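## Task

Close the right gripper completely on the green scoop's handle, with the handle centred across the width of the pads, the pad gap barely larger than the handle's thickness, mostly handle inside the grip and the pad centre lying between the handle's two ends (any insertion depth is fine). The scoop must be raised off the table and motionless, touched only by that gripper's fingers or by the left arm somewhere above its base, and the right gripper alone must be able to keep it up. The blue scoop must finish lying no more than roughly a thumb's width from its starting spot and rotated only a little. Anything else that stays put only because the robot is holding it does not count.

## Robot and tools

Robot: two arms, left_arm and right_arm, each with six revolute joints and a parallel two-finger gripper. The names are labels only; they do not match the left or right of any picture. In the shared scene frame the origin sits on the table surface midway between the arms, +x points out across the table, +z points up, and left_arm is mounted on the +y side.

Tool execute_actions takes "actions", a list holding at most one item, plus optional "pictures" (true/false; pictures come by default). An empty list just reports the current state without commanding anything. A movement item is {"rows": [...], "steps": n} with n from 1 to 15 control steps, each 1/30 s (default 15). Each row is used for one step; if there are fewer rows than steps, the final row is held for the rest. A wait item is {"steps": n} alone, n up to 300; it sends nothing new and returns after that many steps counted from the previous result, with time spent composing the reply included. A refused call commands nothing.

Every row is one flat list of exactly 14 numbers covering both arms, even when only one arm should move: left_arm waist, shoulder, elbow, wrist pitch, wrist yaw, wrist roll, opening, then the same seven for right_arm. The six joint values are absolute target angles in radians, in the same units and order as the Joint positions line, not offsets. Stated ranges per arm: waist -2.618 to 3.054, shoulder 0.000 to 3.142, elbow 0.000 to 3.142, wrist pitch -1.571 to 1.571, wrist yaw -1.571 to 1.571, wrist roll -2.094 to 2.094. A true end stop may sit up to 0.036 rad off the stated one. A call is rejected if a target exceeds a stated end by more than 0.036 rad and is also further out than that joint's last reported angle. Targets beyond the real stop are clipped to it and the result prints "joint sent to its limit" (possibly about an earlier, still-running action); no such line does not prove more room exists. Opening is an absolute command from -1 (shut) to +1 (fully open, 0.094 m between pads).

Motion behaviour: friction can leave a joint up to about 0.031 rad short of its target, and requests smaller than that may not move it. Each step the sent target is capped to a lead over the measured angle (waist 0.202, shoulder 0.258, elbow 0.238, wrist pitch 0.573, wrist yaw and roll 0.522 rad), and if the targets would move the gripper more than 70 mm from where it is, all of that arm's targets are pulled back proportionally. So large moves take several calls. The simulation keeps running while you think, write or wait: arms continue toward the last row sent until everything has nearly stopped (slow or blocked counts as stopped) or a step is HELD; after that only a fresh action resumes travel or pressure. Fingers already closing or opening keep going.

Result lines: the state line `left_arm: …` | `right_arm: …` gives each gripper's end_effector_position (metres, scene frame) and end_effector_quat_wxyz; the position is the point between the pads about 1 cm behind the fingertips, and may be off, more so at long reach. The gripper's fingers point along its own +z and close along its y. Joint positions and Joint velocities give, per arm, the six joints (rad, rad/s) then pad gap (m, m/s). grip_measured is the finger opening on the command scale; each gripper's reading can be biased by up to about 1 mm. "joint command not followed" means the clearance check altered or blocked some joint targets; HELD marks steps where all or part of your row was not sent.

Gripping: away from ±1 the fingers go to where grip_measured equals your number. To hold something keep commanding below grip_measured; about 0.03 below is firm, less is gentler. Pad force tops out near 50–62 N (lower on some grippers, and weaker on parts under about 2 mm thick); the first contact can spike. For the goal the final command must be fully shut, -1. Objects may occasionally be tugged or pushed by outside forces.

Motor heat: carrying a load warms motors. A MOTOR HOT line appears at 75 °C; at 90 °C that arm is halted for 10 s (then that threshold is disabled for 5 minutes, after which 90 °C halts it again); at 100 °C the arm and its gripper go limp and drop until cooled. Halts show as OVER-TEMPERATURE FAULT lines. Avoid long loaded holds.

zoom_image: {"camera": one of cam_high, cam_low, cam_left_wrist, cam_right_wrist, "region": [x0, y0, x1, y1]} in pixels of that 504x504 image, top-left is (0,0), region no bigger than 504 by 504. It returns a closer view of the latest image.

finished_scene: {"scene": n} with the current scene's number; it ends and grades the scene irreversibly and reveals the next task. The goal must already hold and remain stable. Replying without any tool call ends everything.

Avoid: knocking or placing anything off the table (fails the task), arms colliding or pressing each other hard (can end the scene), dropping, slipping, slamming or shoving objects, disturbing the other scoop, and jerky or wasteful motion.

Each tool is called after "Emit:" by a JSON object that holds its "name" and its "arguments".

## Session

Emit:
{"name": "execute_actions", "arguments": {"actions": []}}

Scene clock: 0.00 s of 4200.00 s.
left_arm: end_effector_position=(+0.1142, +0.5933, +0.1526) grip_measured=+1.000 end_effector_quat_wxyz=(+0.191, -0.657, +0.682, -0.258) | right_arm: end_effector_position=(+0.1110, -0.0461, +0.4009) grip_measured=+1.000 end_effector_quat_wxyz=(+0.187, +0.279, +0.862, +0.379)
Joint positions: left_arm=[ 1.417  1.9    1.655 -1.468  0.641  0.104  0.094] | right_arm=[ 1.356  1.44   2.037 -1.361  0.377  1.764  0.094]
Joint velocities: left_arm=[-0.007  0.002 -0.012  0.007 -0.066 -0.037  0.   ] | right_arm=[-0.002 -0.017  0.002 -0.007 -0.037  0.007  0.   ]

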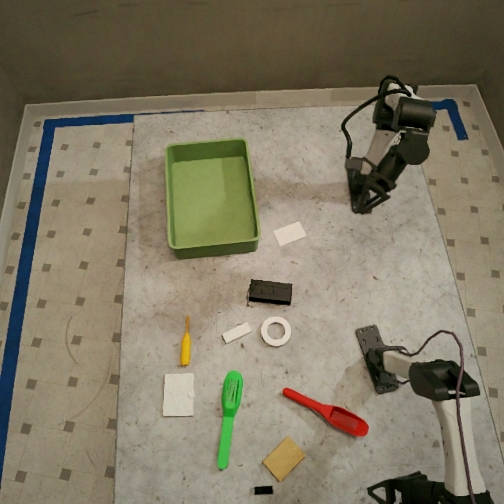

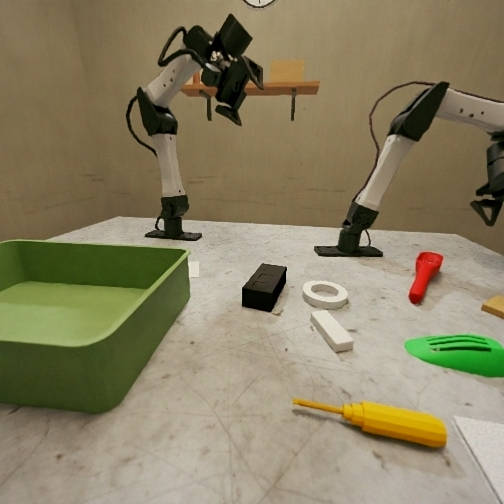

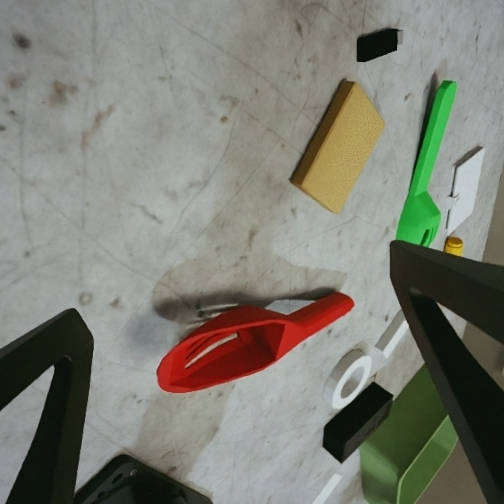

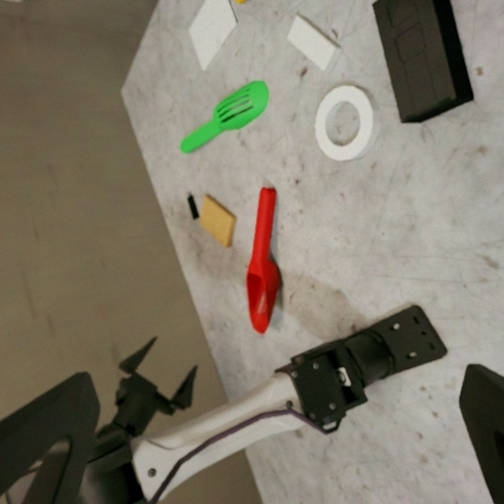

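Emit:
{"name": "execute_actions", "arguments": {"actions": [{"rows":[[0.6,1.9,1.8,-1.47,0,0,1,0.3,1.5,1.5,-1.5,0,0,1]]}], "pictures": false}}

Emit:
{"name": "execute_actions", "arguments": {"actions": [{"steps":60}]}}

Scene clock: 2.67 s of 4200.00 s.
left_arm: end_effector_position=(+0.2888, +0.4971, +0.1481) grip_measured=+1.000 end_effector_quat_wxyz=(+0.010, -0.352, +0.936, -0.023) | right_arm: end_effector_position=(+0.2082, -0.2142, +0.1912) grip_measured=+1.000 end_effector_quat_wxyz=(+0.052, +0.037, +0.998, +0.012)
Joint positions: left_arm=[ 0.561  1.904  1.787 -1.452  0.05   0.016  0.094] | right_arm=[ 0.554  1.515  1.509 -1.464  0.033  0.571  0.094]
Joint velocities: left_arm=[-0.379  0.007 -0.007 -0.037  0.022 -0.007  0.   ] | right_arm=[-2.029 -0.022 -0.007  0.037 -0.154 -2.806  0.   ]
Steps of this call (steps 1 to 65: nothing new was sent; steps 66 to 80: all 15 steps of this action). Readings (joint positions):
66: left_arm=[1.398 1.902 1.674 -1.477 0.566 0.090] | right_arm=[1.338 1.439 2.019 -1.358 0.341 1.716]
67: left_arm=[1.359 1.907 1.708 -1.479 0.457 0.072] | right_arm=[1.300 1.436 1.986 -1.364 0.297 1.651]
69: left_arm=[1.240 1.906 1.763 -1.466 0.290 0.049] | right_arm=[1.210 1.443 1.897 -1.382 0.228 1.521]
73: left_arm=[0.963 1.904 1.787 -1.452 0.120 0.025] | right_arm=[1.022 1.472 1.686 -1.408 0.129 1.242]
80: the state above

Scene clock: 4.67 s of 4200.00 s.
left_arm: end_effector_position=(+0.2743, +0.5111, +0.1479) grip_measured=+1.000 end_effector_quat_wxyz=(+0.000, -0.372, +0.928, -0.005) | right_arm: end_effector_position=(+0.2268, -0.2794, +0.1906) grip_measured=+1.000 end_effector_quat_wxyz=(+0.040, -0.115, +0.993, -0.001)
Joint positions: left_arm=[ 0.598  1.904  1.787 -1.457  0.009  0.01   0.094] | right_arm=[ 0.292  1.515  1.509 -1.485  0.012  0.005  0.094]
Joint velocities: left_arm=[-0.002 -0.012  0.017  0.037  0.066 -0.022  0.   ] | right_arm=[ 0.002 -0.017  0.017 -0.037 -0.037  0.007  0.   ]
Steps of this call (steps 1 to 45: the robot went on to your last target; steps 46 to 60: nothing new was sent). Readings (joint positions):
1: left_arm=[0.556 1.904 1.787 -1.452 0.047 0.016] | right_arm=[0.482 1.515 1.509 -1.464 0.028 0.472]
2: left_arm=[0.559 1.904 1.787 -1.454 0.042 0.015] | right_arm=[0.413 1.515 1.509 -1.464 0.026 0.381]
4: left_arm=[0.578 1.904 1.787 -1.454 0.031 0.013] | right_arm=[0.315 1.515 1.509 -1.466 0.026 0.247]
8: left_arm=[0.598 1.904 1.787 -1.455 0.015 0.011] | right_arm=[0.292 1.515 1.509 -1.478 0.020 0.104]
60: the state above
All arms were judged still, so your last target was given up. Only a new action makes them travel on or press farther. Fingers that are still opening or closing keep moving.

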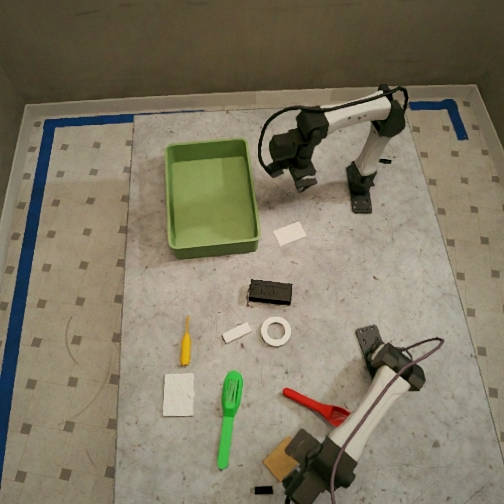

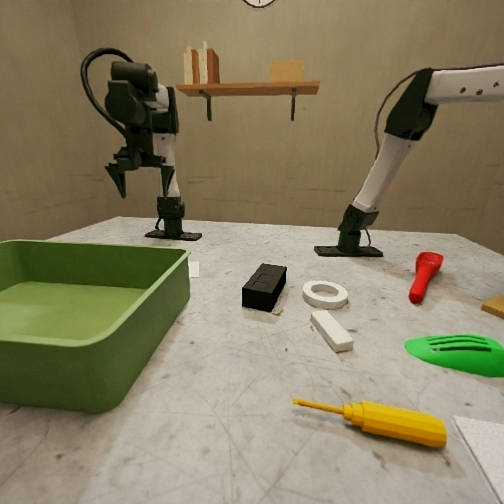

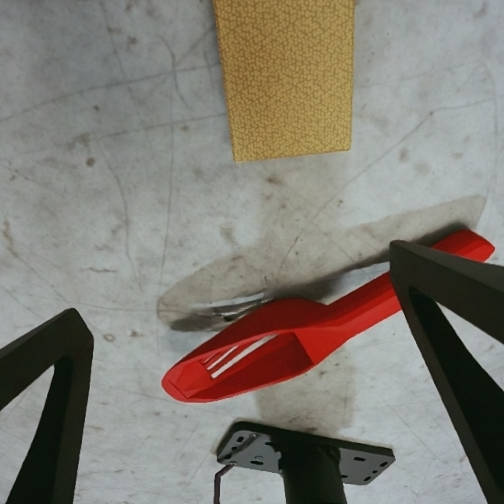

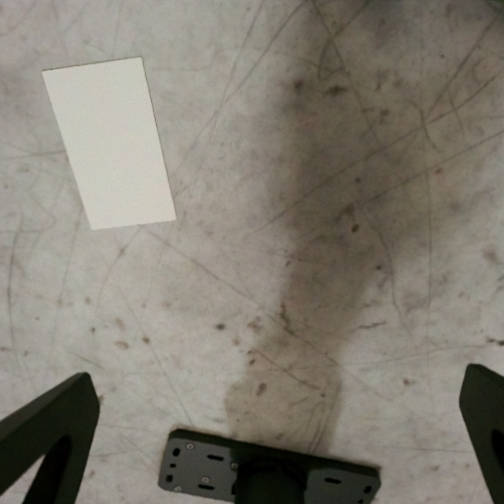

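Emit:
{"name": "execute_actions", "arguments": {"actions": [{"rows":[[0.33,2.3,2.4,-1.45,0,-1.08,1,0.3,1.5,1.5,-1.5,0,0,1]]}], "pictures": false}}

Emit:
{"name": "execute_actions", "arguments": {"actions": [{"steps":25}]}}

Scene clock: 8.20 s of 4200.00 s.
left_arm: end_effector_position=(+0.4503, +0.4910, +0.1475) grip_measured=+1.000 end_effector_quat_wxyz=(+0.102, -0.660, +0.744, -0.027) | right_arm: end_effector_position=(+0.2268, -0.2794, +0.1906) grip_measured=+1.000 end_effector_quat_wxyz=(+0.040, -0.115, +0.993, -0.001)
Joint positions: left_arm=[ 0.311  2.304  2.379 -1.434  0.004 -0.965  0.094] | right_arm=[ 0.292  1.515  1.509 -1.485  0.012  0.005  0.094]
Joint velocities: left_arm=[ 0.139 -0.09   0.09  -0.007 -0.066 -0.755  0.   ] | right_arm=[-0.002 -0.007  0.012  0.007  0.037 -0.037  0.   ]
Steps of this call (steps 1 to 90: nothing new was sent; then 0.03 s passed at rest; steps 91 to 105: all 15 steps of this action). Readings (joint positions):
91: left_arm=[0.587 1.925 1.815 -1.477 0.004 -0.039] | right_arm=[0.292 1.515 1.509 -1.485 0.012 0.005]
92: left_arm=[0.564 1.963 1.872 -1.490 -0.001 -0.106] | right_arm=[0.292 1.515 1.509 -1.485 0.012 0.005]
94: left_arm=[0.495 2.056 1.983 -1.478 -0.003 -0.231] | right_arm=[0.292 1.515 1.509 -1.485 0.012 0.005]
98: left_arm=[0.354 2.269 2.252 -1.460 -0.003 -0.574] | right_arm=[0.292 1.515 1.509 -1.485 0.012 0.005]
105: the state above

Scene clock: 9.03 s of 4200.00 s.
left_arm: end_effector_position=(+0.4469, +0.4976, +0.1503) grip_measured=+1.000 end_effector_quat_wxyz=(+0.104, -0.703, +0.703, -0.032) | right_arm: end_effector_position=(+0.2268, -0.2794, +0.1906) grip_measured=+1.000 end_effector_quat_wxyz=(+0.040, -0.115, +0.993, -0.001)
Joint positions: left_arm=[ 0.326  2.3    2.382 -1.435  0.004 -1.069  0.094] | right_arm=[ 0.292  1.515  1.509 -1.485  0.012  0.005  0.094]
Joint velocities: left_arm=[ 0.017  0.002  0.002 -0.037  0.037  0.007  0.   ] | right_arm=[ 0.002  0.007 -0.007 -0.007 -0.095  0.007  0.   ]
Steps of this call (steps 1 to 25: the robot went on to your last target). Readings (joint positions):
1: left_arm=[0.316 2.301 2.381 -1.434 0.004 -0.986] | right_arm=[0.292 1.515 1.509 -1.485 0.012 0.005]
2: left_arm=[0.320 2.300 2.382 -1.434 0.004 -1.003] | right_arm=[0.292 1.515 1.509 -1.485 0.012 0.005]
4: left_arm=[0.325 2.300 2.382 -1.435 0.004 -1.027] | right_arm=[0.292 1.515 1.509 -1.485 0.012 0.005]
8: left_arm=[0.326 2.300 2.382 -1.435 0.004 -1.053] | right_arm=[0.292 1.515 1.509 -1.485 0.012 0.005]
25: the state above

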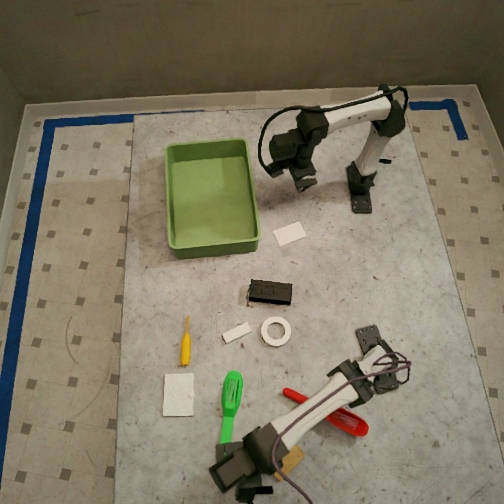

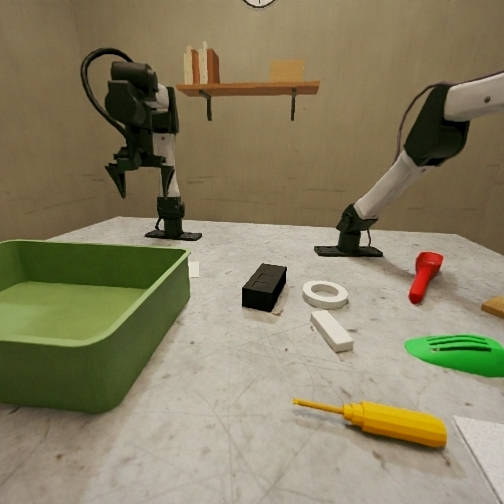

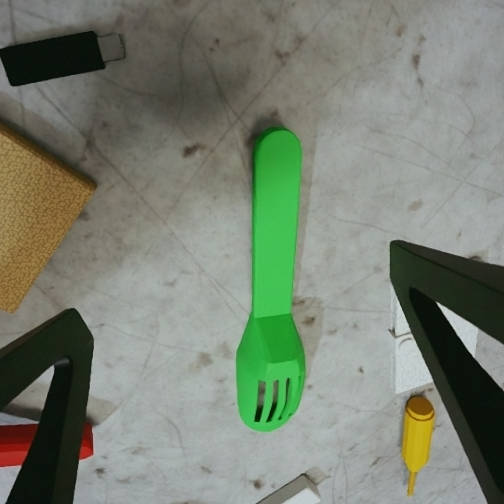

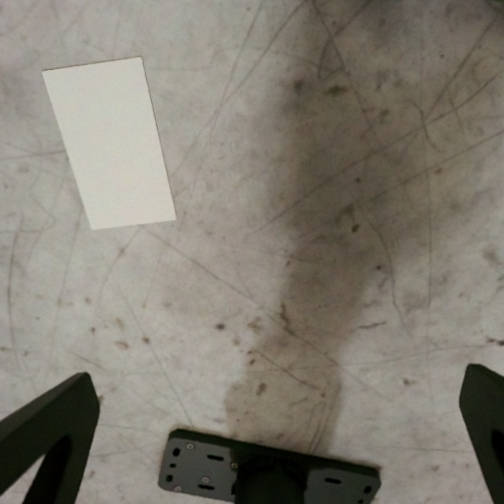

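Emit:
{"name": "execute_actions", "arguments": {"actions": [{"rows":[[0.29,2.497,2.4,-1.263,0,-1.08,1,0.3,1.5,1.5,-1.5,0,0,1]]}], "pictures": false}}

Emit:
{"name": "execute_actions", "arguments": {"actions": [{"steps":15}]}}

Scene clock: 11.07 s of 4200.00 s.
left_arm: end_effector_position=(+0.4891, +0.5012, +0.0614) grip_measured=+1.000 end_effector_quat_wxyz=(+0.087, -0.693, +0.716, -0.029) | right_arm: end_effector_position=(+0.2268, -0.2794, +0.1906) grip_measured=+1.000 end_effector_quat_wxyz=(+0.040, -0.115, +0.993, -0.001)
Joint positions: left_arm=[ 0.293  2.507  2.399 -1.28   0.003 -1.07   0.094] | right_arm=[ 0.292  1.515  1.509 -1.485  0.012  0.005  0.094]
Joint velocities: left_arm=[-0.007 -0.081  0.007  0.066 -0.037 -0.066  0.   ] | right_arm=[ 0.002 -0.007 -0.002  0.051 -0.022 -0.022  0.   ]
Steps of this call (steps 1 to 15: the robot went on to your last target; steps 16 to 46: nothing new was sent; steps 47 to 61: all 15 steps of this action). Readings (joint positions):
47: left_arm=[0.325 2.310 2.385 -1.429 0.004 -1.070] | right_arm=[0.292 1.515 1.509 -1.485 0.012 0.005]
48: left_arm=[0.323 2.326 2.394 -1.407 0.003 -1.070] | right_arm=[0.292 1.515 1.509 -1.485 0.012 0.005]
50: left_arm=[0.316 2.378 2.399 -1.356 0.003 -1.070] | right_arm=[0.292 1.515 1.509 -1.485 0.012 0.005]
54: left_arm=[0.298 2.491 2.399 -1.300 0.003 -1.070] | right_arm=[0.292 1.515 1.509 -1.485 0.012 0.005]
61: the state above

Scene clock: 11.57 s of 4200.00 s.
left_arm: end_effector_position=(+0.4910, +0.5022, +0.0641) grip_measured=+1.000 end_effector_quat_wxyz=(+0.093, -0.692, +0.715, -0.030) | right_arm: end_effector_position=(+0.2268, -0.2794, +0.1906) grip_measured=+1.000 end_effector_quat_wxyz=(+0.040, -0.115, +0.993, -0.001)
Joint positions: left_arm=[ 0.293  2.502  2.399 -1.272  0.003 -1.07   0.094] | right_arm=[ 0.292  1.515  1.509 -1.485  0.012  0.005  0.094]
Joint velocities: left_arm=[-0.007 -0.002  0.007  0.081  0.007  0.081  0.   ] | right_arm=[-0.022  0.007 -0.012  0.007  0.051  0.037  0.   ]
Steps of this call (steps 1 to 15: the robot went on to your last target). Readings (joint positions):
1: left_arm=[0.293 2.505 2.399 -1.278 0.003 -1.070] | right_arm=[0.292 1.515 1.509 -1.485 0.012 0.005]
2: left_arm=[0.293 2.503 2.399 -1.276 0.003 -1.070] | right_arm=[0.292 1.515 1.509 -1.485 0.012 0.005]
4: left_arm=[0.293 2.502 2.399 -1.274 0.003 -1.070] | right_arm=[0.292 1.515 1.509 -1.485 0.012 0.005]
8: left_arm=[0.293 2.502 2.399 -1.273 0.003 -1.070] | right_arm=[0.292 1.515 1.509 -1.485 0.012 0.005]
15: the state above
All arms were judged still, so your last target was given up. Only a new action makes them travel on or press farther. Fingers that are still opening or closing keep moving.

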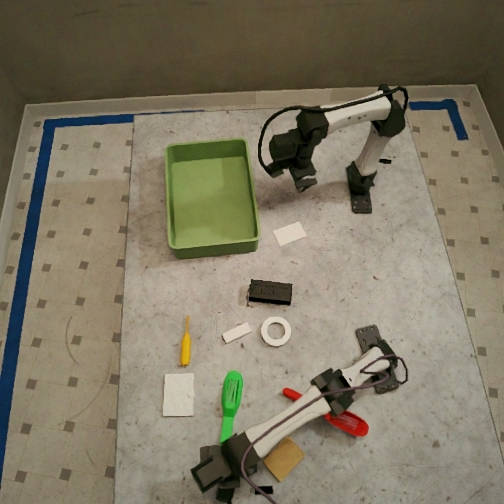

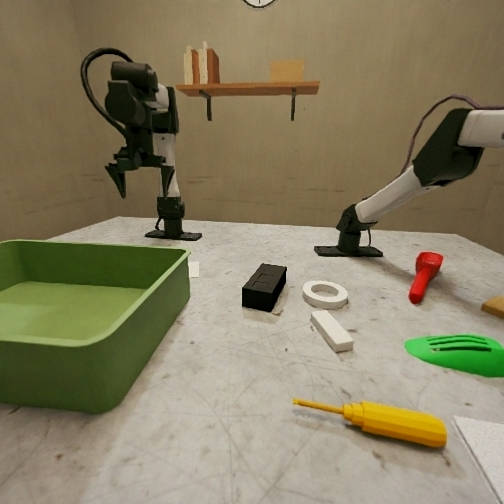

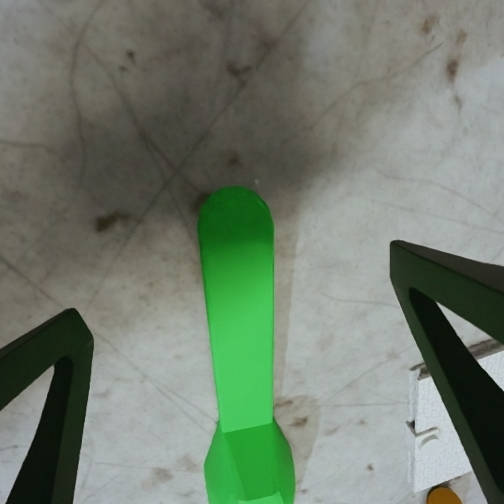

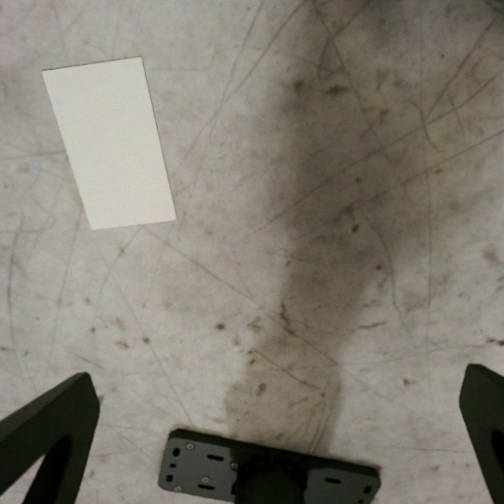

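Emit:
{"name": "execute_actions", "arguments": {"actions": [{"rows":[[0.2,2.5,2.4,-1.27,0,-1.2,0.4,0.3,1.5,1.5,-1.5,0,0,1],[0.2,2.5,2.4,-1.27,0,-1.2,0.4,0.3,1.5,1.5,-1.5,0,0,1],[0.2,2.5,2.4,-1.27,0,-1.2,0.4,0.3,1.5,1.5,-1.5,0,0,1],[0.2,2.5,2.4,-1.27,0,-1.2,0.4,0.3,1.5,1.5,-1.5,0,0,1],[0.2,2.5,2.4,-1.27,0,-1.2,0.4,0.3,1.5,1.5,-1.5,0,0,1],[0.2,2.51,2.37,-1.27,0,-1.2,0.4,0.3,1.5,1.5,-1.5,0,0,1],[0.2,2.51,2.37,-1.27,0,-1.2,0.4,0.3,1.5,1.5,-1.5,0,0,1],[0.2,2.525,2.335,-1.27,0,-1.2,0.4,0.3,1.5,1.5,-1.5,0,0,1]]}], "pictures": false}}

Emit:
{"name": "execute_actions", "arguments": {"actions": [{"steps":15}]}}

Scene clock: 13.67 s of 4200.00 s.
left_arm: end_effector_position=(+0.5062, +0.4502, +0.0534) grip_measured=+0.402 end_effector_quat_wxyz=(+0.074, -0.698, +0.712, -0.032) | right_arm: end_effector_position=(+0.2268, -0.2794, +0.1906) grip_measured=+1.000 end_effector_quat_wxyz=(+0.040, -0.115, +0.993, -0.001)
Joint positions: left_arm=[ 0.19   2.502  2.362 -1.269  0.    -1.185  0.066] | right_arm=[ 0.292  1.515  1.509 -1.485  0.012  0.005  0.094]
Joint velocities: left_arm=[ 0.051  0.002 -0.017  0.037 -0.037 -0.066 -0.001] | right_arm=[ 0.012 -0.012 -0.002  0.007 -0.081  0.037  0.   ]
Steps of this call (steps 1 to 48: nothing new was sent; steps 49 to 63: all 15 steps of this action). Readings (joint positions):
49: left_arm=[0.287 2.502 2.399 -1.272 0.001 -1.087] | right_arm=[0.292 1.515 1.509 -1.485 0.012 0.005]
50: left_arm=[0.279 2.502 2.399 -1.272 -0.001 -1.108] | right_arm=[0.292 1.515 1.509 -1.485 0.012 0.005]
52: left_arm=[0.248 2.502 2.399 -1.272 -0.002 -1.138] | right_arm=[0.292 1.515 1.509 -1.485 0.012 0.005]
56: left_arm=[0.190 2.502 2.393 -1.270 -0.001 -1.168] | right_arm=[0.292 1.515 1.509 -1.485 0.012 0.005]
63: the state above

Scene clock: 14.17 s of 4200.00 s.
left_arm: end_effector_position=(+0.5057, +0.4515, +0.0534) grip_measured=+0.402 end_effector_quat_wxyz=(+0.074, -0.700, +0.709, -0.032) | right_arm: end_effector_position=(+0.2268, -0.2794, +0.1906) grip_measured=+1.000 end_effector_quat_wxyz=(+0.040, -0.115, +0.993, -0.001)
Joint positions: left_arm=[ 0.193  2.502  2.362 -1.269  0.    -1.19   0.066] | right_arm=[ 0.292  1.515  1.509 -1.485  0.012  0.005  0.094]
Joint velocities: left_arm=[ 0.012 -0.017  0.002  0.022 -0.007 -0.007  0.001] | right_arm=[-0.012  0.007  0.002 -0.007 -0.007  0.066  0.   ]
Steps of this call (steps 1 to 15: the robot went on to your last target). Readings (joint positions):
1: left_arm=[0.192 2.502 2.362 -1.269 0.000 -1.186] | right_arm=[0.292 1.515 1.509 -1.485 0.012 0.005]
2: left_arm=[0.193 2.502 2.362 -1.269 0.000 -1.187] | right_arm=[0.292 1.515 1.509 -1.485 0.012 0.005]
4: left_arm=[0.193 2.502 2.362 -1.269 0.000 -1.188] | right_arm=[0.292 1.515 1.509 -1.485 0.012 0.005]
8: left_arm=[0.193 2.502 2.362 -1.269 0.000 -1.189] | right_arm=[0.292 1.515 1.509 -1.485 0.012 0.005]
15: the state above
All arms were judged still, so your last target was given up. Only a new action makes them travel on or press farther. Fingers that are still opening or closing keep moving.

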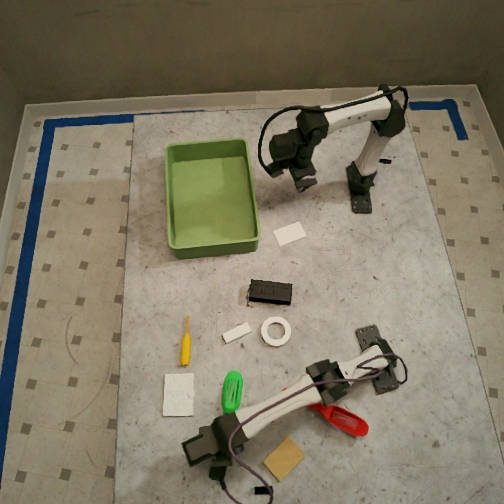

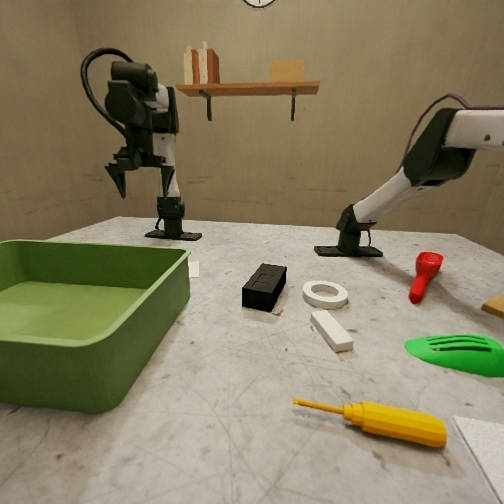

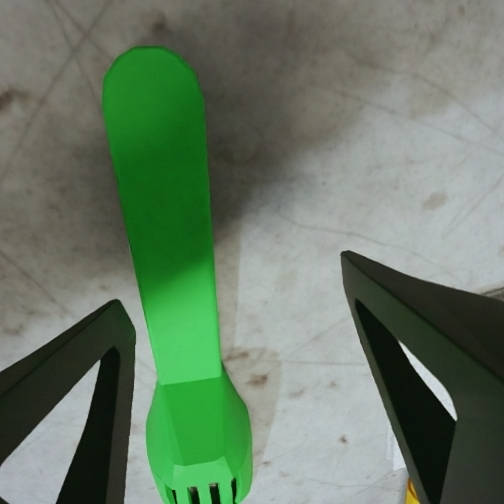

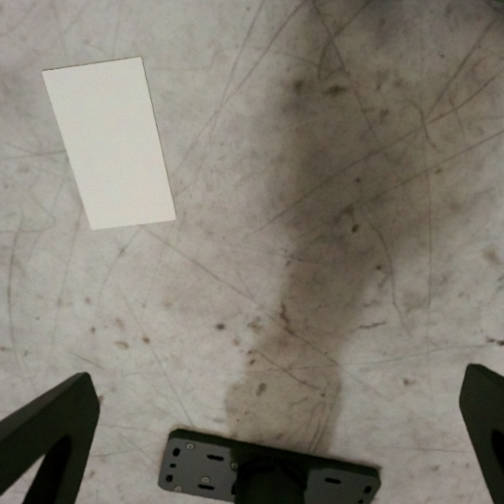

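Emit:
{"name": "execute_actions", "arguments": {"actions": [{"rows":[[0.2,2.5,2.25,-1.27,0,-1.15,0.7,0.3,1.5,1.5,-1.5,0,0,1]]}]}}

Scene clock: 15.77 s of 4200.00 s.
left_arm: end_effector_position=(+0.4885, +0.4449, +0.0344) grip_measured=+0.698 end_effector_quat_wxyz=(+0.041, -0.692, +0.721, -0.017) | right_arm: end_effector_position=(+0.2268, -0.2794, +0.1906) grip_measured=+1.000 end_effector_quat_wxyz=(+0.040, -0.115, +0.993, -0.001)
Joint positions: left_arm=[ 0.193  2.491  2.274 -1.266  0.    -1.161  0.08 ] | right_arm=[ 0.292  1.515  1.509 -1.485  0.012  0.005  0.094]
Joint velocities: left_arm=[ 0.002 -0.002 -0.002 -0.051 -0.022 -0.022 -0.   ] | right_arm=[-0.007 -0.012  0.002  0.066 -0.022  0.022  0.   ]
Steps of this call (steps 1 to 33: nothing new was sent; steps 34 to 48: all 15 steps of this action). Readings (joint positions):
34: left_arm=[0.193 2.499 2.348 -1.262 0.000 -1.185] | right_arm=[0.292 1.515 1.509 -1.485 0.012 0.005]
35: left_arm=[0.193 2.492 2.325 -1.259 0.000 -1.180] | right_arm=[0.292 1.515 1.509 -1.485 0.012 0.005]
37: left_arm=[0.193 2.491 2.294 -1.261 0.000 -1.173] | right_arm=[0.292 1.515 1.509 -1.485 0.012 0.005]
41: left_arm=[0.193 2.491 2.274 -1.266 0.000 -1.165] | right_arm=[0.292 1.515 1.509 -1.485 0.012 0.005]
48: the state above

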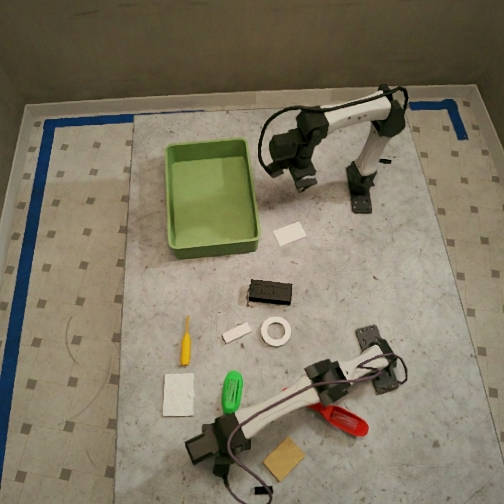

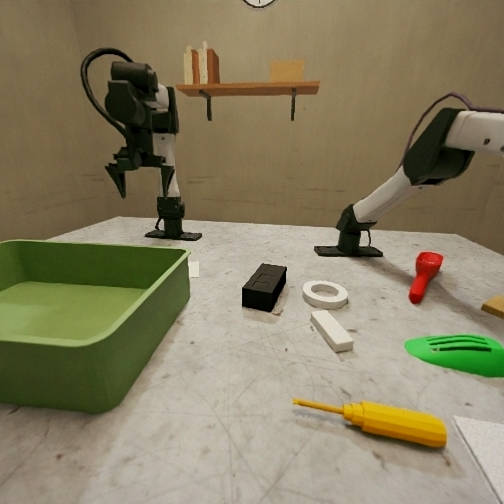

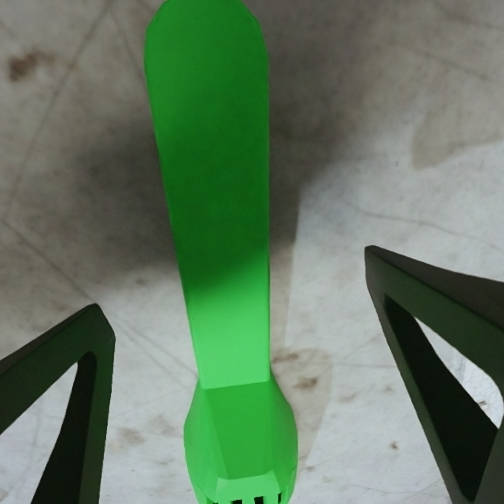

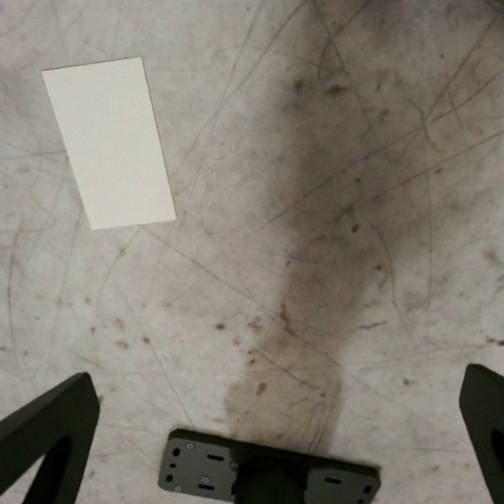

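Emit:
{"name": "execute_actions", "arguments": {"actions": [{"rows":[[0.2,2.545,2.25,-1.27,0,-1.15,0.5,0.3,1.5,1.5,-1.5,0,0,1]]}]}}

Scene clock: 16.70 s of 4200.00 s.
left_arm: end_effector_position=(+0.4856, +0.4438, +0.0168) grip_measured=+0.502 end_effector_quat_wxyz=(+0.024, -0.692, +0.722, -0.010) | right_arm: end_effector_position=(+0.2268, -0.2794, +0.1906) grip_measured=+1.000 end_effector_quat_wxyz=(+0.040, -0.115, +0.993, -0.001)
Joint positions: left_arm=[ 0.193  2.527  2.274 -1.265  0.    -1.16   0.071] | right_arm=[ 0.292  1.515  1.509 -1.485  0.012  0.005  0.094]
Joint velocities: left_arm=[ 0.002 -0.012 -0.012  0.022  0.051  0.081 -0.001] | right_arm=[ 0.002  0.017  0.012 -0.037 -0.007  0.051  0.   ]
Steps of this call (steps 1 to 13: the robot went on to your last target; steps 14 to 28: all 15 steps of this action). Readings (joint positions):
14: left_arm=[0.193 2.493 2.274 -1.266 0.000 -1.160] | right_arm=[0.292 1.515 1.509 -1.485 0.012 0.005]
15: left_arm=[0.193 2.496 2.274 -1.265 0.000 -1.160] | right_arm=[0.292 1.515 1.509 -1.485 0.012 0.005]
17: left_arm=[0.193 2.507 2.274 -1.265 0.000 -1.160] | right_arm=[0.292 1.515 1.509 -1.485 0.012 0.005]
21: left_arm=[0.193 2.526 2.274 -1.265 0.000 -1.160] | right_arm=[0.292 1.515 1.509 -1.485 0.012 0.005]
28: the state above

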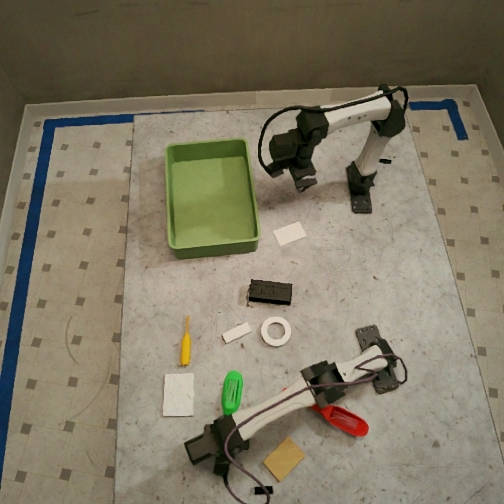

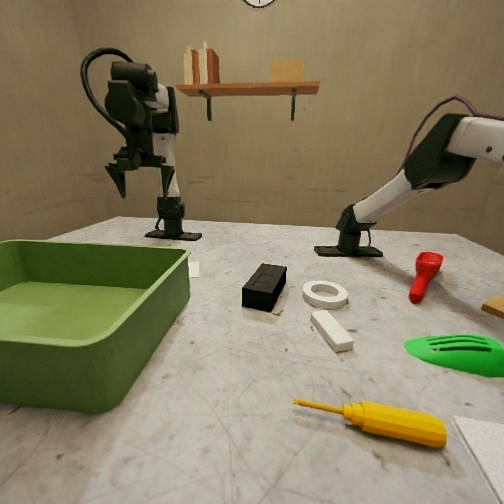

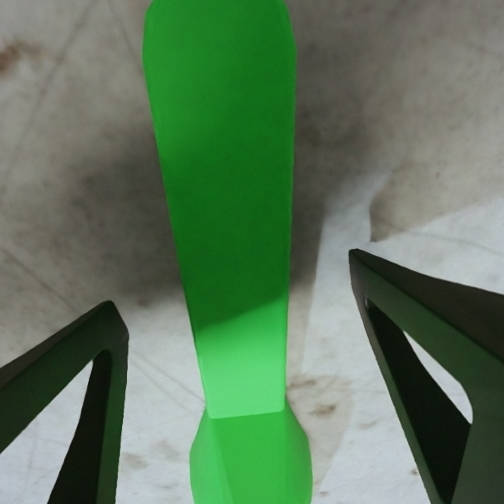

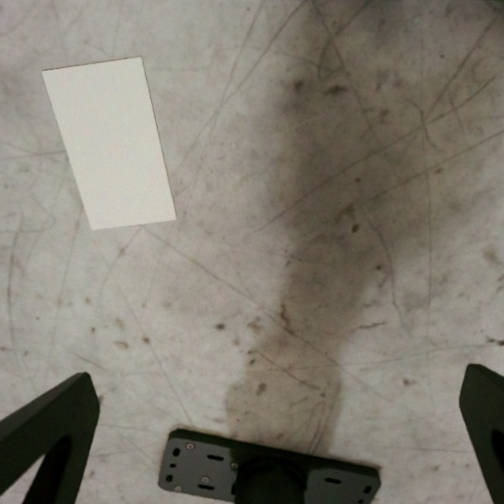

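Emit:
{"name": "execute_actions", "arguments": {"actions": [{"rows":[[0.2,2.56,2.25,-1.27,0,-1.15,-0.6,0.3,1.5,1.5,-1.5,0,0,1]]}], "pictures": false}}

Emit:
{"name": "execute_actions", "arguments": {"actions": [{"steps":10}], "pictures": false}}

Emit:
{"name": "execute_actions", "arguments": {"actions": [{"rows":[[0.2,2.5,2.25,-1.27,0,-1.15,-0.6,0.3,1.5,1.5,-1.5,0,0,1],[0.2,2.46,2.25,-1.3,0,-1.15,-0.6,0.3,1.5,1.5,-1.5,0,0,1],[0.2,2.42,2.25,-1.33,0,-1.15,-0.6,0.3,1.5,1.5,-1.5,0,0,1],[0.2,2.38,2.25,-1.37,0,-1.15,-0.6,0.3,1.5,1.5,-1.5,0,0,1],[0.2,2.34,2.25,-1.41,0,-1.15,-0.6,0.3,1.5,1.5,-1.5,0,0,1],[0.2,2.28,2.25,-1.48,0,-1.15,-0.6,-0.6,1.5,1.5,-1.5,0,0,1]]}]}}

Scene clock: 18.70 s of 4200.00 s.
left_arm: end_effector_position=(+0.4851, +0.4437, +0.0157) grip_measured=-0.417 end_effector_quat_wxyz=(+0.022, -0.691, +0.723, -0.009) | right_arm: end_effector_position=(+0.2268, -0.2794, +0.1906) grip_measured=+1.000 end_effector_quat_wxyz=(+0.040, -0.115, +0.993, -0.001)
Joint positions: left_arm=[ 0.193  2.53   2.274 -1.267 -0.    -1.157  0.027] | right_arm=[ 0.292  1.515  1.509 -1.485  0.012  0.005  0.094]
Joint velocities: left_arm=[ 0.007  0.002 -0.002  0.022 -0.051 -0.022 -0.001] | right_arm=[ 0.007  0.007  0.017 -0.051  0.007 -0.007  0.   ]
Steps of this call (steps 1 to 15: the robot went on to your last target; steps 16 to 45: nothing new was sent; steps 46 to 60: all 15 steps of this action). Readings (joint positions):
46: left_arm=[0.193 2.527 2.274 -1.265 0.000 -1.160] | right_arm=[0.292 1.515 1.509 -1.485 0.012 0.005]
47: left_arm=[0.193 2.527 2.274 -1.265 0.000 -1.160] | right_arm=[0.292 1.515 1.509 -1.485 0.012 0.005]
49: left_arm=[0.193 2.527 2.274 -1.268 -0.001 -1.157] | right_arm=[0.292 1.515 1.509 -1.485 0.012 0.005]
53: left_arm=[0.193 2.530 2.274 -1.267 -0.000 -1.157] | right_arm=[0.292 1.515 1.509 -1.485 0.012 0.005]
60: the state above

Scene clock: 19.03 s of 4200.00 s.
left_arm: end_effector_position=(+0.4851, +0.4437, +0.0157) grip_measured=-0.417 end_effector_quat_wxyz=(+0.022, -0.691, +0.723, -0.009) | right_arm: end_effector_position=(+0.2268, -0.2794, +0.1906) grip_measured=+1.000 end_effector_quat_wxyz=(+0.040, -0.115, +0.993, -0.001)
Joint positions: left_arm=[ 0.193  2.53   2.274 -1.267 -0.    -1.157  0.027] | right_arm=[ 0.292  1.515  1.509 -1.485  0.012  0.005  0.094]
Joint velocities: left_arm=[-0.002  0.002 -0.002  0.037 -0.022 -0.022  0.001] | right_arm=[-0.002 -0.002  0.002  0.022  0.051 -0.022  0.   ]
Steps of this call (steps 1 to 10: the robot went on to your last target). Readings (joint positions):
1: left_arm=[0.193 2.530 2.274 -1.267 -0.000 -1.157] | right_arm=[0.292 1.515 1.509 -1.485 0.012 0.005]
2: left_arm=[0.193 2.530 2.274 -1.267 -0.000 -1.157] | right_arm=[0.292 1.515 1.509 -1.485 0.012 0.005]
4: left_arm=[0.193 2.530 2.274 -1.267 -0.000 -1.157] | right_arm=[0.292 1.515 1.509 -1.485 0.012 0.005]
8: left_arm=[0.193 2.530 2.274 -1.267 -0.000 -1.157] | right_arm=[0.292 1.515 1.509 -1.485 0.012 0.005]
10: the state above

Scene clock: 19.53 s of 4200.00 s.
left_arm: end_effector_position=(+0.4500, +0.4301, +0.1405) grip_measured=-0.417 end_effector_quat_wxyz=(+0.065, -0.689, +0.721, -0.027) | right_arm: end_effector_position=(+0.2122, -0.4468, +0.1906) grip_measured=+1.000 end_effector_quat_wxyz=(+0.040, +0.202, +0.979, -0.006)
Joint positions: left_arm=[ 0.193  2.242  2.257 -1.446 -0.    -1.157  0.027] | right_arm=[-0.35   1.515  1.509 -1.485 -0.004  0.002  0.094]
Joint velocities: left_arm=[ 0.002  0.159 -0.007 -0.139  0.022  0.007 -0.002] | right_arm=[-2.015 -0.012  0.002 -0.022 -0.037 -0.037  0.   ]
Steps of this call (steps 1 to 15: all 15 steps of this action). Readings (joint positions):
1: left_arm=[0.193 2.528 2.274 -1.267 -0.000 -1.157] | right_arm=[0.292 1.515 1.509 -1.485 0.012 0.005]
2: left_arm=[0.193 2.522 2.273 -1.268 -0.000 -1.157] | right_arm=[0.292 1.515 1.509 -1.485 0.012 0.005]
4: left_arm=[0.193 2.490 2.263 -1.285 -0.000 -1.157] | right_arm=[0.292 1.515 1.509 -1.485 0.012 0.005]
8: left_arm=[0.193 2.354 2.257 -1.374 -0.000 -1.157] | right_arm=[0.152 1.515 1.509 -1.485 -0.007 0.002]
15: the state above

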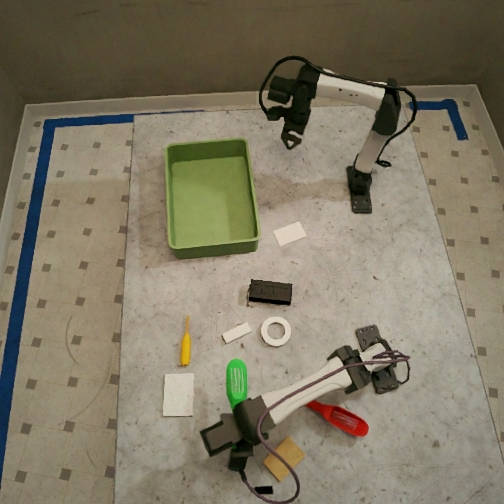

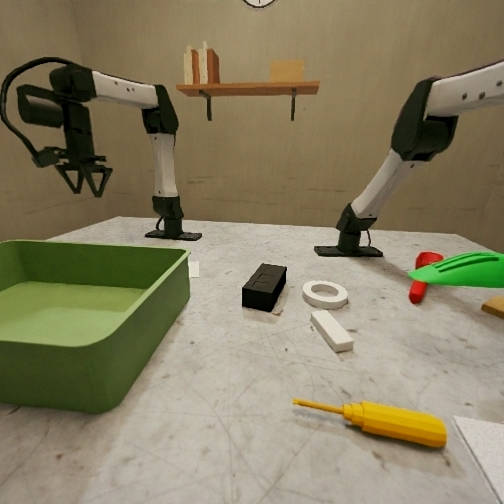

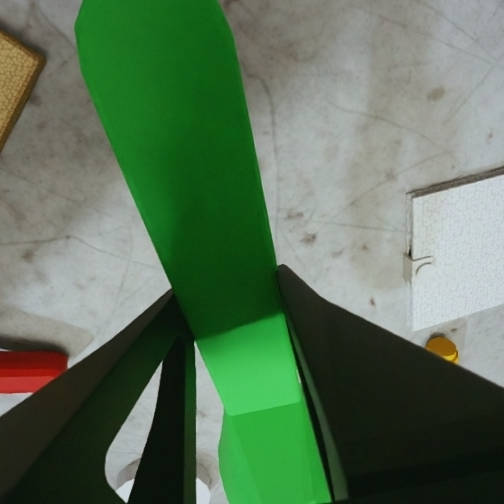

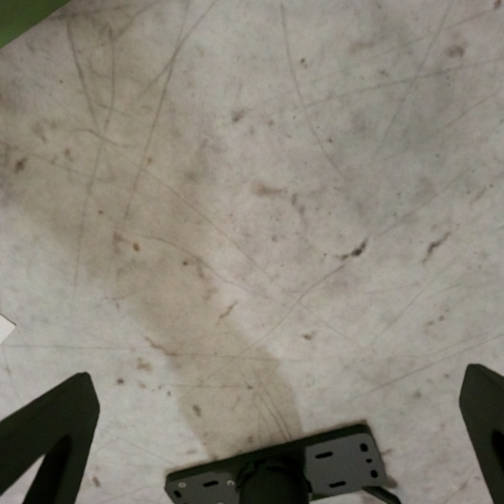

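Emit:
{"name": "execute_actions", "arguments": {"actions": [{"rows":[[0.17,2.23,2.22,-1.48,0,-1.15,-0.6,-0.6,1.5,1.5,-1.5,0,0,1],[0.13,2.2,2.18,-1.48,0,-1.15,-0.6,-0.6,1.5,1.5,-1.5,0,0,1],[0.08,2.17,2.14,-1.48,0,-1.15,-0.6,-0.6,1.5,1.5,-1.5,0,0,1],[0.03,2.14,2.1,-1.48,0,-1.15,-0.6,-0.6,1.5,1.5,-1.5,0,0,1],[-0.02,2.11,2.06,-1.48,0,-1.15,-0.6,-0.6,1.5,1.5,-1.5,0,0,1],[-0.07,2.08,2.02,-1.48,0,-1.15,-0.6,-0.6,1.5,1.5,-1.5,0,0,1],[-0.12,2.05,1.98,-1.48,0,-1.15,-0.6,-0.6,1.5,1.5,-1.5,0,0,1],[-0.18,2.02,1.94,-1.48,0,-1.15,-0.6,-0.6,1.5,1.5,-1.5,0,0,1],[-0.24,1.99,1.9,-1.48,0,-1.15,-0.6,-0.6,1.5,1.5,-1.5,0,0,1],[-0.3,1.96,1.86,-1.48,0,-1.15,-0.6,-0.6,1.5,1.5,-1.5,0,0,1],[-0.36,1.93,1.82,-1.48,0,-1.15,-0.6,-0.6,1.5,1.5,-1.5,0,0,1],[-1.32,1.9,1.78,-1.46,0,-1.15,-0.6,-0.6,1.5,1.5,-1.5,0,0,1]]}], "pictures": false}}

Emit:
{"name": "execute_actions", "arguments": {"actions": [{"steps":25}]}}

Scene clock: 23.17 s of 4200.00 s.
left_arm: end_effector_position=(+0.3750, +0.1707, +0.1504) grip_measured=-0.417 end_effector_quat_wxyz=(+0.011, -0.434, +0.901, -0.004) | right_arm: end_effector_position=(+0.1758, -0.5082, +0.1906) grip_measured=+1.000 end_effector_quat_wxyz=(+0.037, +0.326, +0.944, -0.017)
Joint positions: left_arm=[-0.434  1.932  1.835 -1.451 -0.008 -1.157  0.027] | right_arm=[-0.607  1.515  1.509 -1.485  0.008  0.002  0.094]
Joint velocities: left_arm=[-1.853 -0.359 -0.354  0.037 -0.022 -0.007 -0.002] | right_arm=[ 0.017 -0.022 -0.022 -0.037  0.081  0.007  0.   ]
Steps of this call (steps 1 to 30: the robot went on to your last target; steps 31 to 94: nothing new was sent; steps 95 to 109: all 15 steps of this action). Readings (joint positions):
95: left_arm=[0.192 2.263 2.256 -1.465 -0.000 -1.157] | right_arm=[-0.607 1.515 1.509 -1.485 0.008 0.002]
96: left_arm=[0.187 2.255 2.243 -1.462 -0.001 -1.157] | right_arm=[-0.607 1.515 1.509 -1.485 0.008 0.002]
98: left_arm=[0.155 2.215 2.184 -1.459 -0.009 -1.157] | right_arm=[-0.607 1.515 1.509 -1.485 0.008 0.002]
102: left_arm=[-0.014 2.114 2.061 -1.459 -0.012 -1.157] | right_arm=[-0.607 1.515 1.509 -1.485 0.008 0.002]
109: the state above

Scene clock: 24.00 s of 4200.00 s.
left_arm: end_effector_position=(+0.1676, -0.0692, +0.1499) grip_measured=-0.417 end_effector_quat_wxyz=(+0.002, -0.005, +1.000, -0.010) | right_arm: end_effector_position=(+0.1758, -0.5082, +0.1906) grip_measured=+1.000 end_effector_quat_wxyz=(+0.037, +0.326, +0.944, -0.017)
Joint positions: left_arm=[-1.322  1.917  1.812 -1.445  0.005 -1.157  0.027] | right_arm=[-0.607  1.515  1.509 -1.485  0.008  0.002  0.094]
Joint velocities: left_arm=[ 0.022  0.007  0.007  0.007 -0.007 -0.037  0.001] | right_arm=[-0.017 -0.002 -0.002 -0.081 -0.037  0.037  0.   ]
Steps of this call (steps 1 to 25: the robot went on to your last target). Readings (joint positions):
1: left_arm=[-0.501 1.923 1.826 -1.451 -0.007 -1.157] | right_arm=[-0.607 1.515 1.509 -1.485 0.008 0.002]
2: left_arm=[-0.569 1.919 1.822 -1.451 -0.007 -1.157] | right_arm=[-0.607 1.515 1.509 -1.485 0.008 0.002]
4: left_arm=[-0.706 1.917 1.818 -1.449 -0.006 -1.157] | right_arm=[-0.607 1.515 1.509 -1.485 0.008 0.002]
8: left_arm=[-0.980 1.917 1.812 -1.442 -0.005 -1.157] | right_arm=[-0.607 1.515 1.509 -1.485 0.008 0.002]
25: the state above

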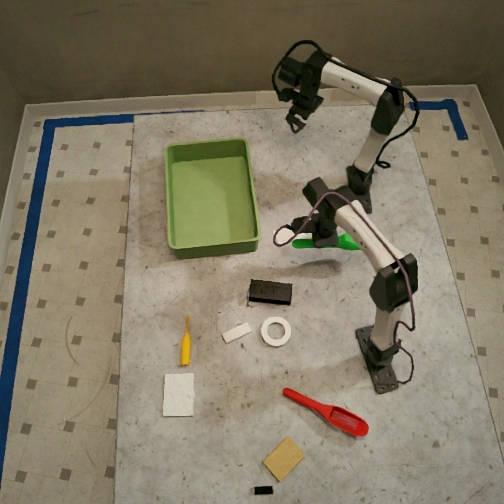

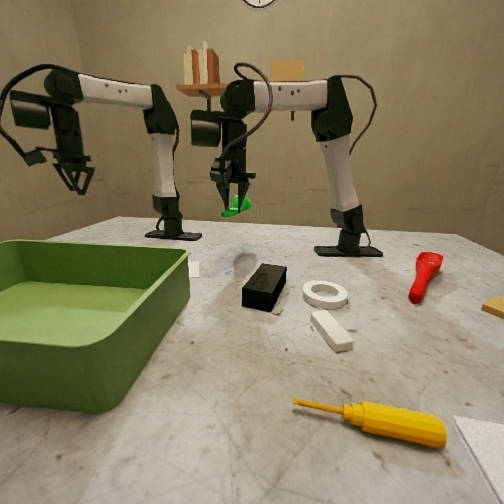

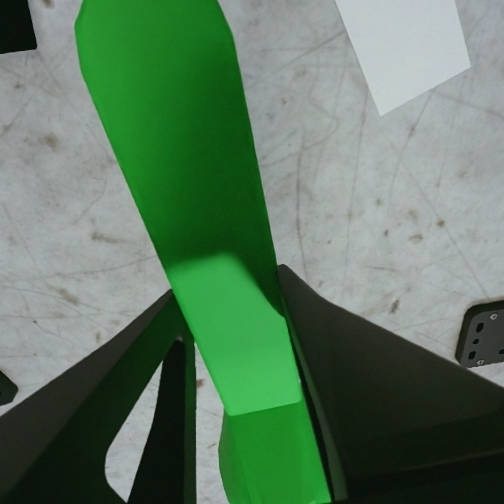

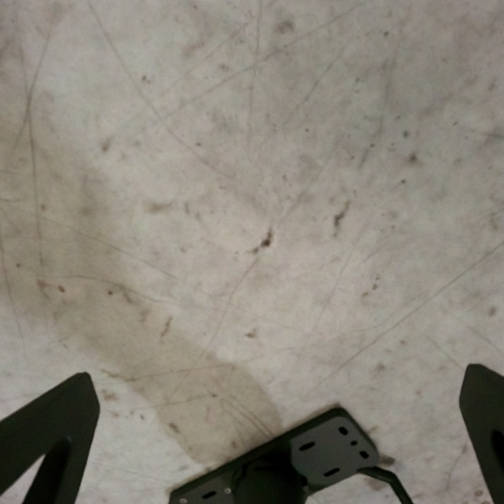

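Emit:
{"name": "execute_actions", "arguments": {"actions": [{"rows":[[-1.32,1.89,1.75,-1.42,0,-1.15,-0.6,-0.6,1.5,1.5,-1.5,0,0,1],[-1.32,1.89,1.7,-1.37,0,-1.15,-0.6,-0.6,1.5,1.5,-1.5,0,0,1],[-1.32,1.89,1.65,-1.32,0,-1.15,-0.6,-0.6,1.5,1.5,-1.5,0,0,1],[-1.32,1.89,1.6,-1.27,0,-1.15,-0.6,-0.6,1.5,1.5,-1.5,0,0,1],[-1.32,1.89,1.55,-1.22,0,-1.15,-0.6,-0.6,1.5,1.5,-1.5,0,0,1],[-1.32,1.89,1.5,-1.17,0,-1.15,-0.6,-0.6,1.5,1.5,-1.5,0,0,1],[-1.32,1.89,1.45,-1.12,0,-1.15,-0.6,-0.6,1.5,1.5,-1.5,0,0,1],[-1.32,1.89,1.4,-1.07,0,-1.15,-0.6,-0.6,1.5,1.5,-1.5,0,0,1],[-1.32,1.89,1.35,-1.02,0,-1.15,-0.6,-0.6,1.5,1.5,-1.5,0,0,1],[-1.32,1.89,1.31,-0.98,0,-1.15,-0.6,-0.6,1.5,1.5,-1.5,0,0,1]]}], "pictures": false}}

Emit:
{"name": "execute_actions", "arguments": {"actions": [{"steps":10}], "pictures": false}}

Scene clock: 26.53 s of 4200.00 s.
left_arm: end_effector_position=(+0.1521, -0.0347, +0.0371) grip_measured=-0.417 end_effector_quat_wxyz=(-0.014, -0.005, +1.000, +0.027) | right_arm: end_effector_position=(+0.1758, -0.5082, +0.1906) grip_measured=+1.000 end_effector_quat_wxyz=(+0.037, +0.326, +0.944, -0.017)
Joint positions: left_arm=[-1.322  1.892  1.322 -1.063  0.004 -1.157  0.027] | right_arm=[-0.607  1.515  1.509 -1.485  0.008  0.002  0.094]
Joint velocities: left_arm=[-0.012  0.002 -0.007  0.432  0.066  0.007  0.001] | right_arm=[ 0.012  0.002  0.007 -0.022  0.066 -0.095  0.   ]
Steps of this call (steps 1 to 30: the robot went on to your last target; steps 31 to 61: nothing new was sent; steps 62 to 76: all 15 steps of this action). Readings (joint positions):
62: left_arm=[-1.322 1.915 1.806 -1.440 0.004 -1.157] | right_arm=[-0.607 1.515 1.509 -1.485 0.008 0.002]
63: left_arm=[-1.322 1.908 1.788 -1.426 0.004 -1.157] | right_arm=[-0.607 1.515 1.509 -1.485 0.008 0.002]
65: left_arm=[-1.322 1.889 1.718 -1.380 0.004 -1.157] | right_arm=[-0.607 1.515 1.509 -1.485 0.008 0.002]
69: left_arm=[-1.322 1.881 1.518 -1.240 0.004 -1.157] | right_arm=[-0.607 1.515 1.509 -1.485 0.008 0.002]
76: the state above

Scene clock: 26.87 s of 4200.00 s.
left_arm: end_effector_position=(+0.1590, -0.0500, +0.0367) grip_measured=-0.417 end_effector_quat_wxyz=(-0.001, -0.005, +1.000, -0.004) | right_arm: end_effector_position=(+0.1758, -0.5082, +0.1906) grip_measured=+1.000 end_effector_quat_wxyz=(+0.037, +0.326, +0.944, -0.017)
Joint positions: left_arm=[-1.322  1.892  1.322 -0.995  0.004 -1.157  0.027] | right_arm=[-0.607  1.515  1.509 -1.485  0.008  0.002  0.094]
Joint velocities: left_arm=[-0.007  0.002 -0.012  0.139  0.022 -0.007 -0.   ] | right_arm=[-0.002 -0.017  0.002  0.022  0.095  0.022  0.   ]
Steps of this call (steps 1 to 10: the robot went on to your last target). Readings (joint positions):
1: left_arm=[-1.322 1.892 1.322 -1.047 0.004 -1.157] | right_arm=[-0.607 1.515 1.509 -1.485 0.008 0.002]
2: left_arm=[-1.322 1.892 1.322 -1.033 0.004 -1.157] | right_arm=[-0.607 1.515 1.509 -1.485 0.008 0.002]
4: left_arm=[-1.322 1.892 1.322 -1.016 0.004 -1.157] | right_arm=[-0.607 1.515 1.509 -1.485 0.008 0.002]
8: left_arm=[-1.322 1.892 1.322 -0.998 0.004 -1.157] | right_arm=[-0.607 1.515 1.509 -1.485 0.008 0.002]
10: the state above


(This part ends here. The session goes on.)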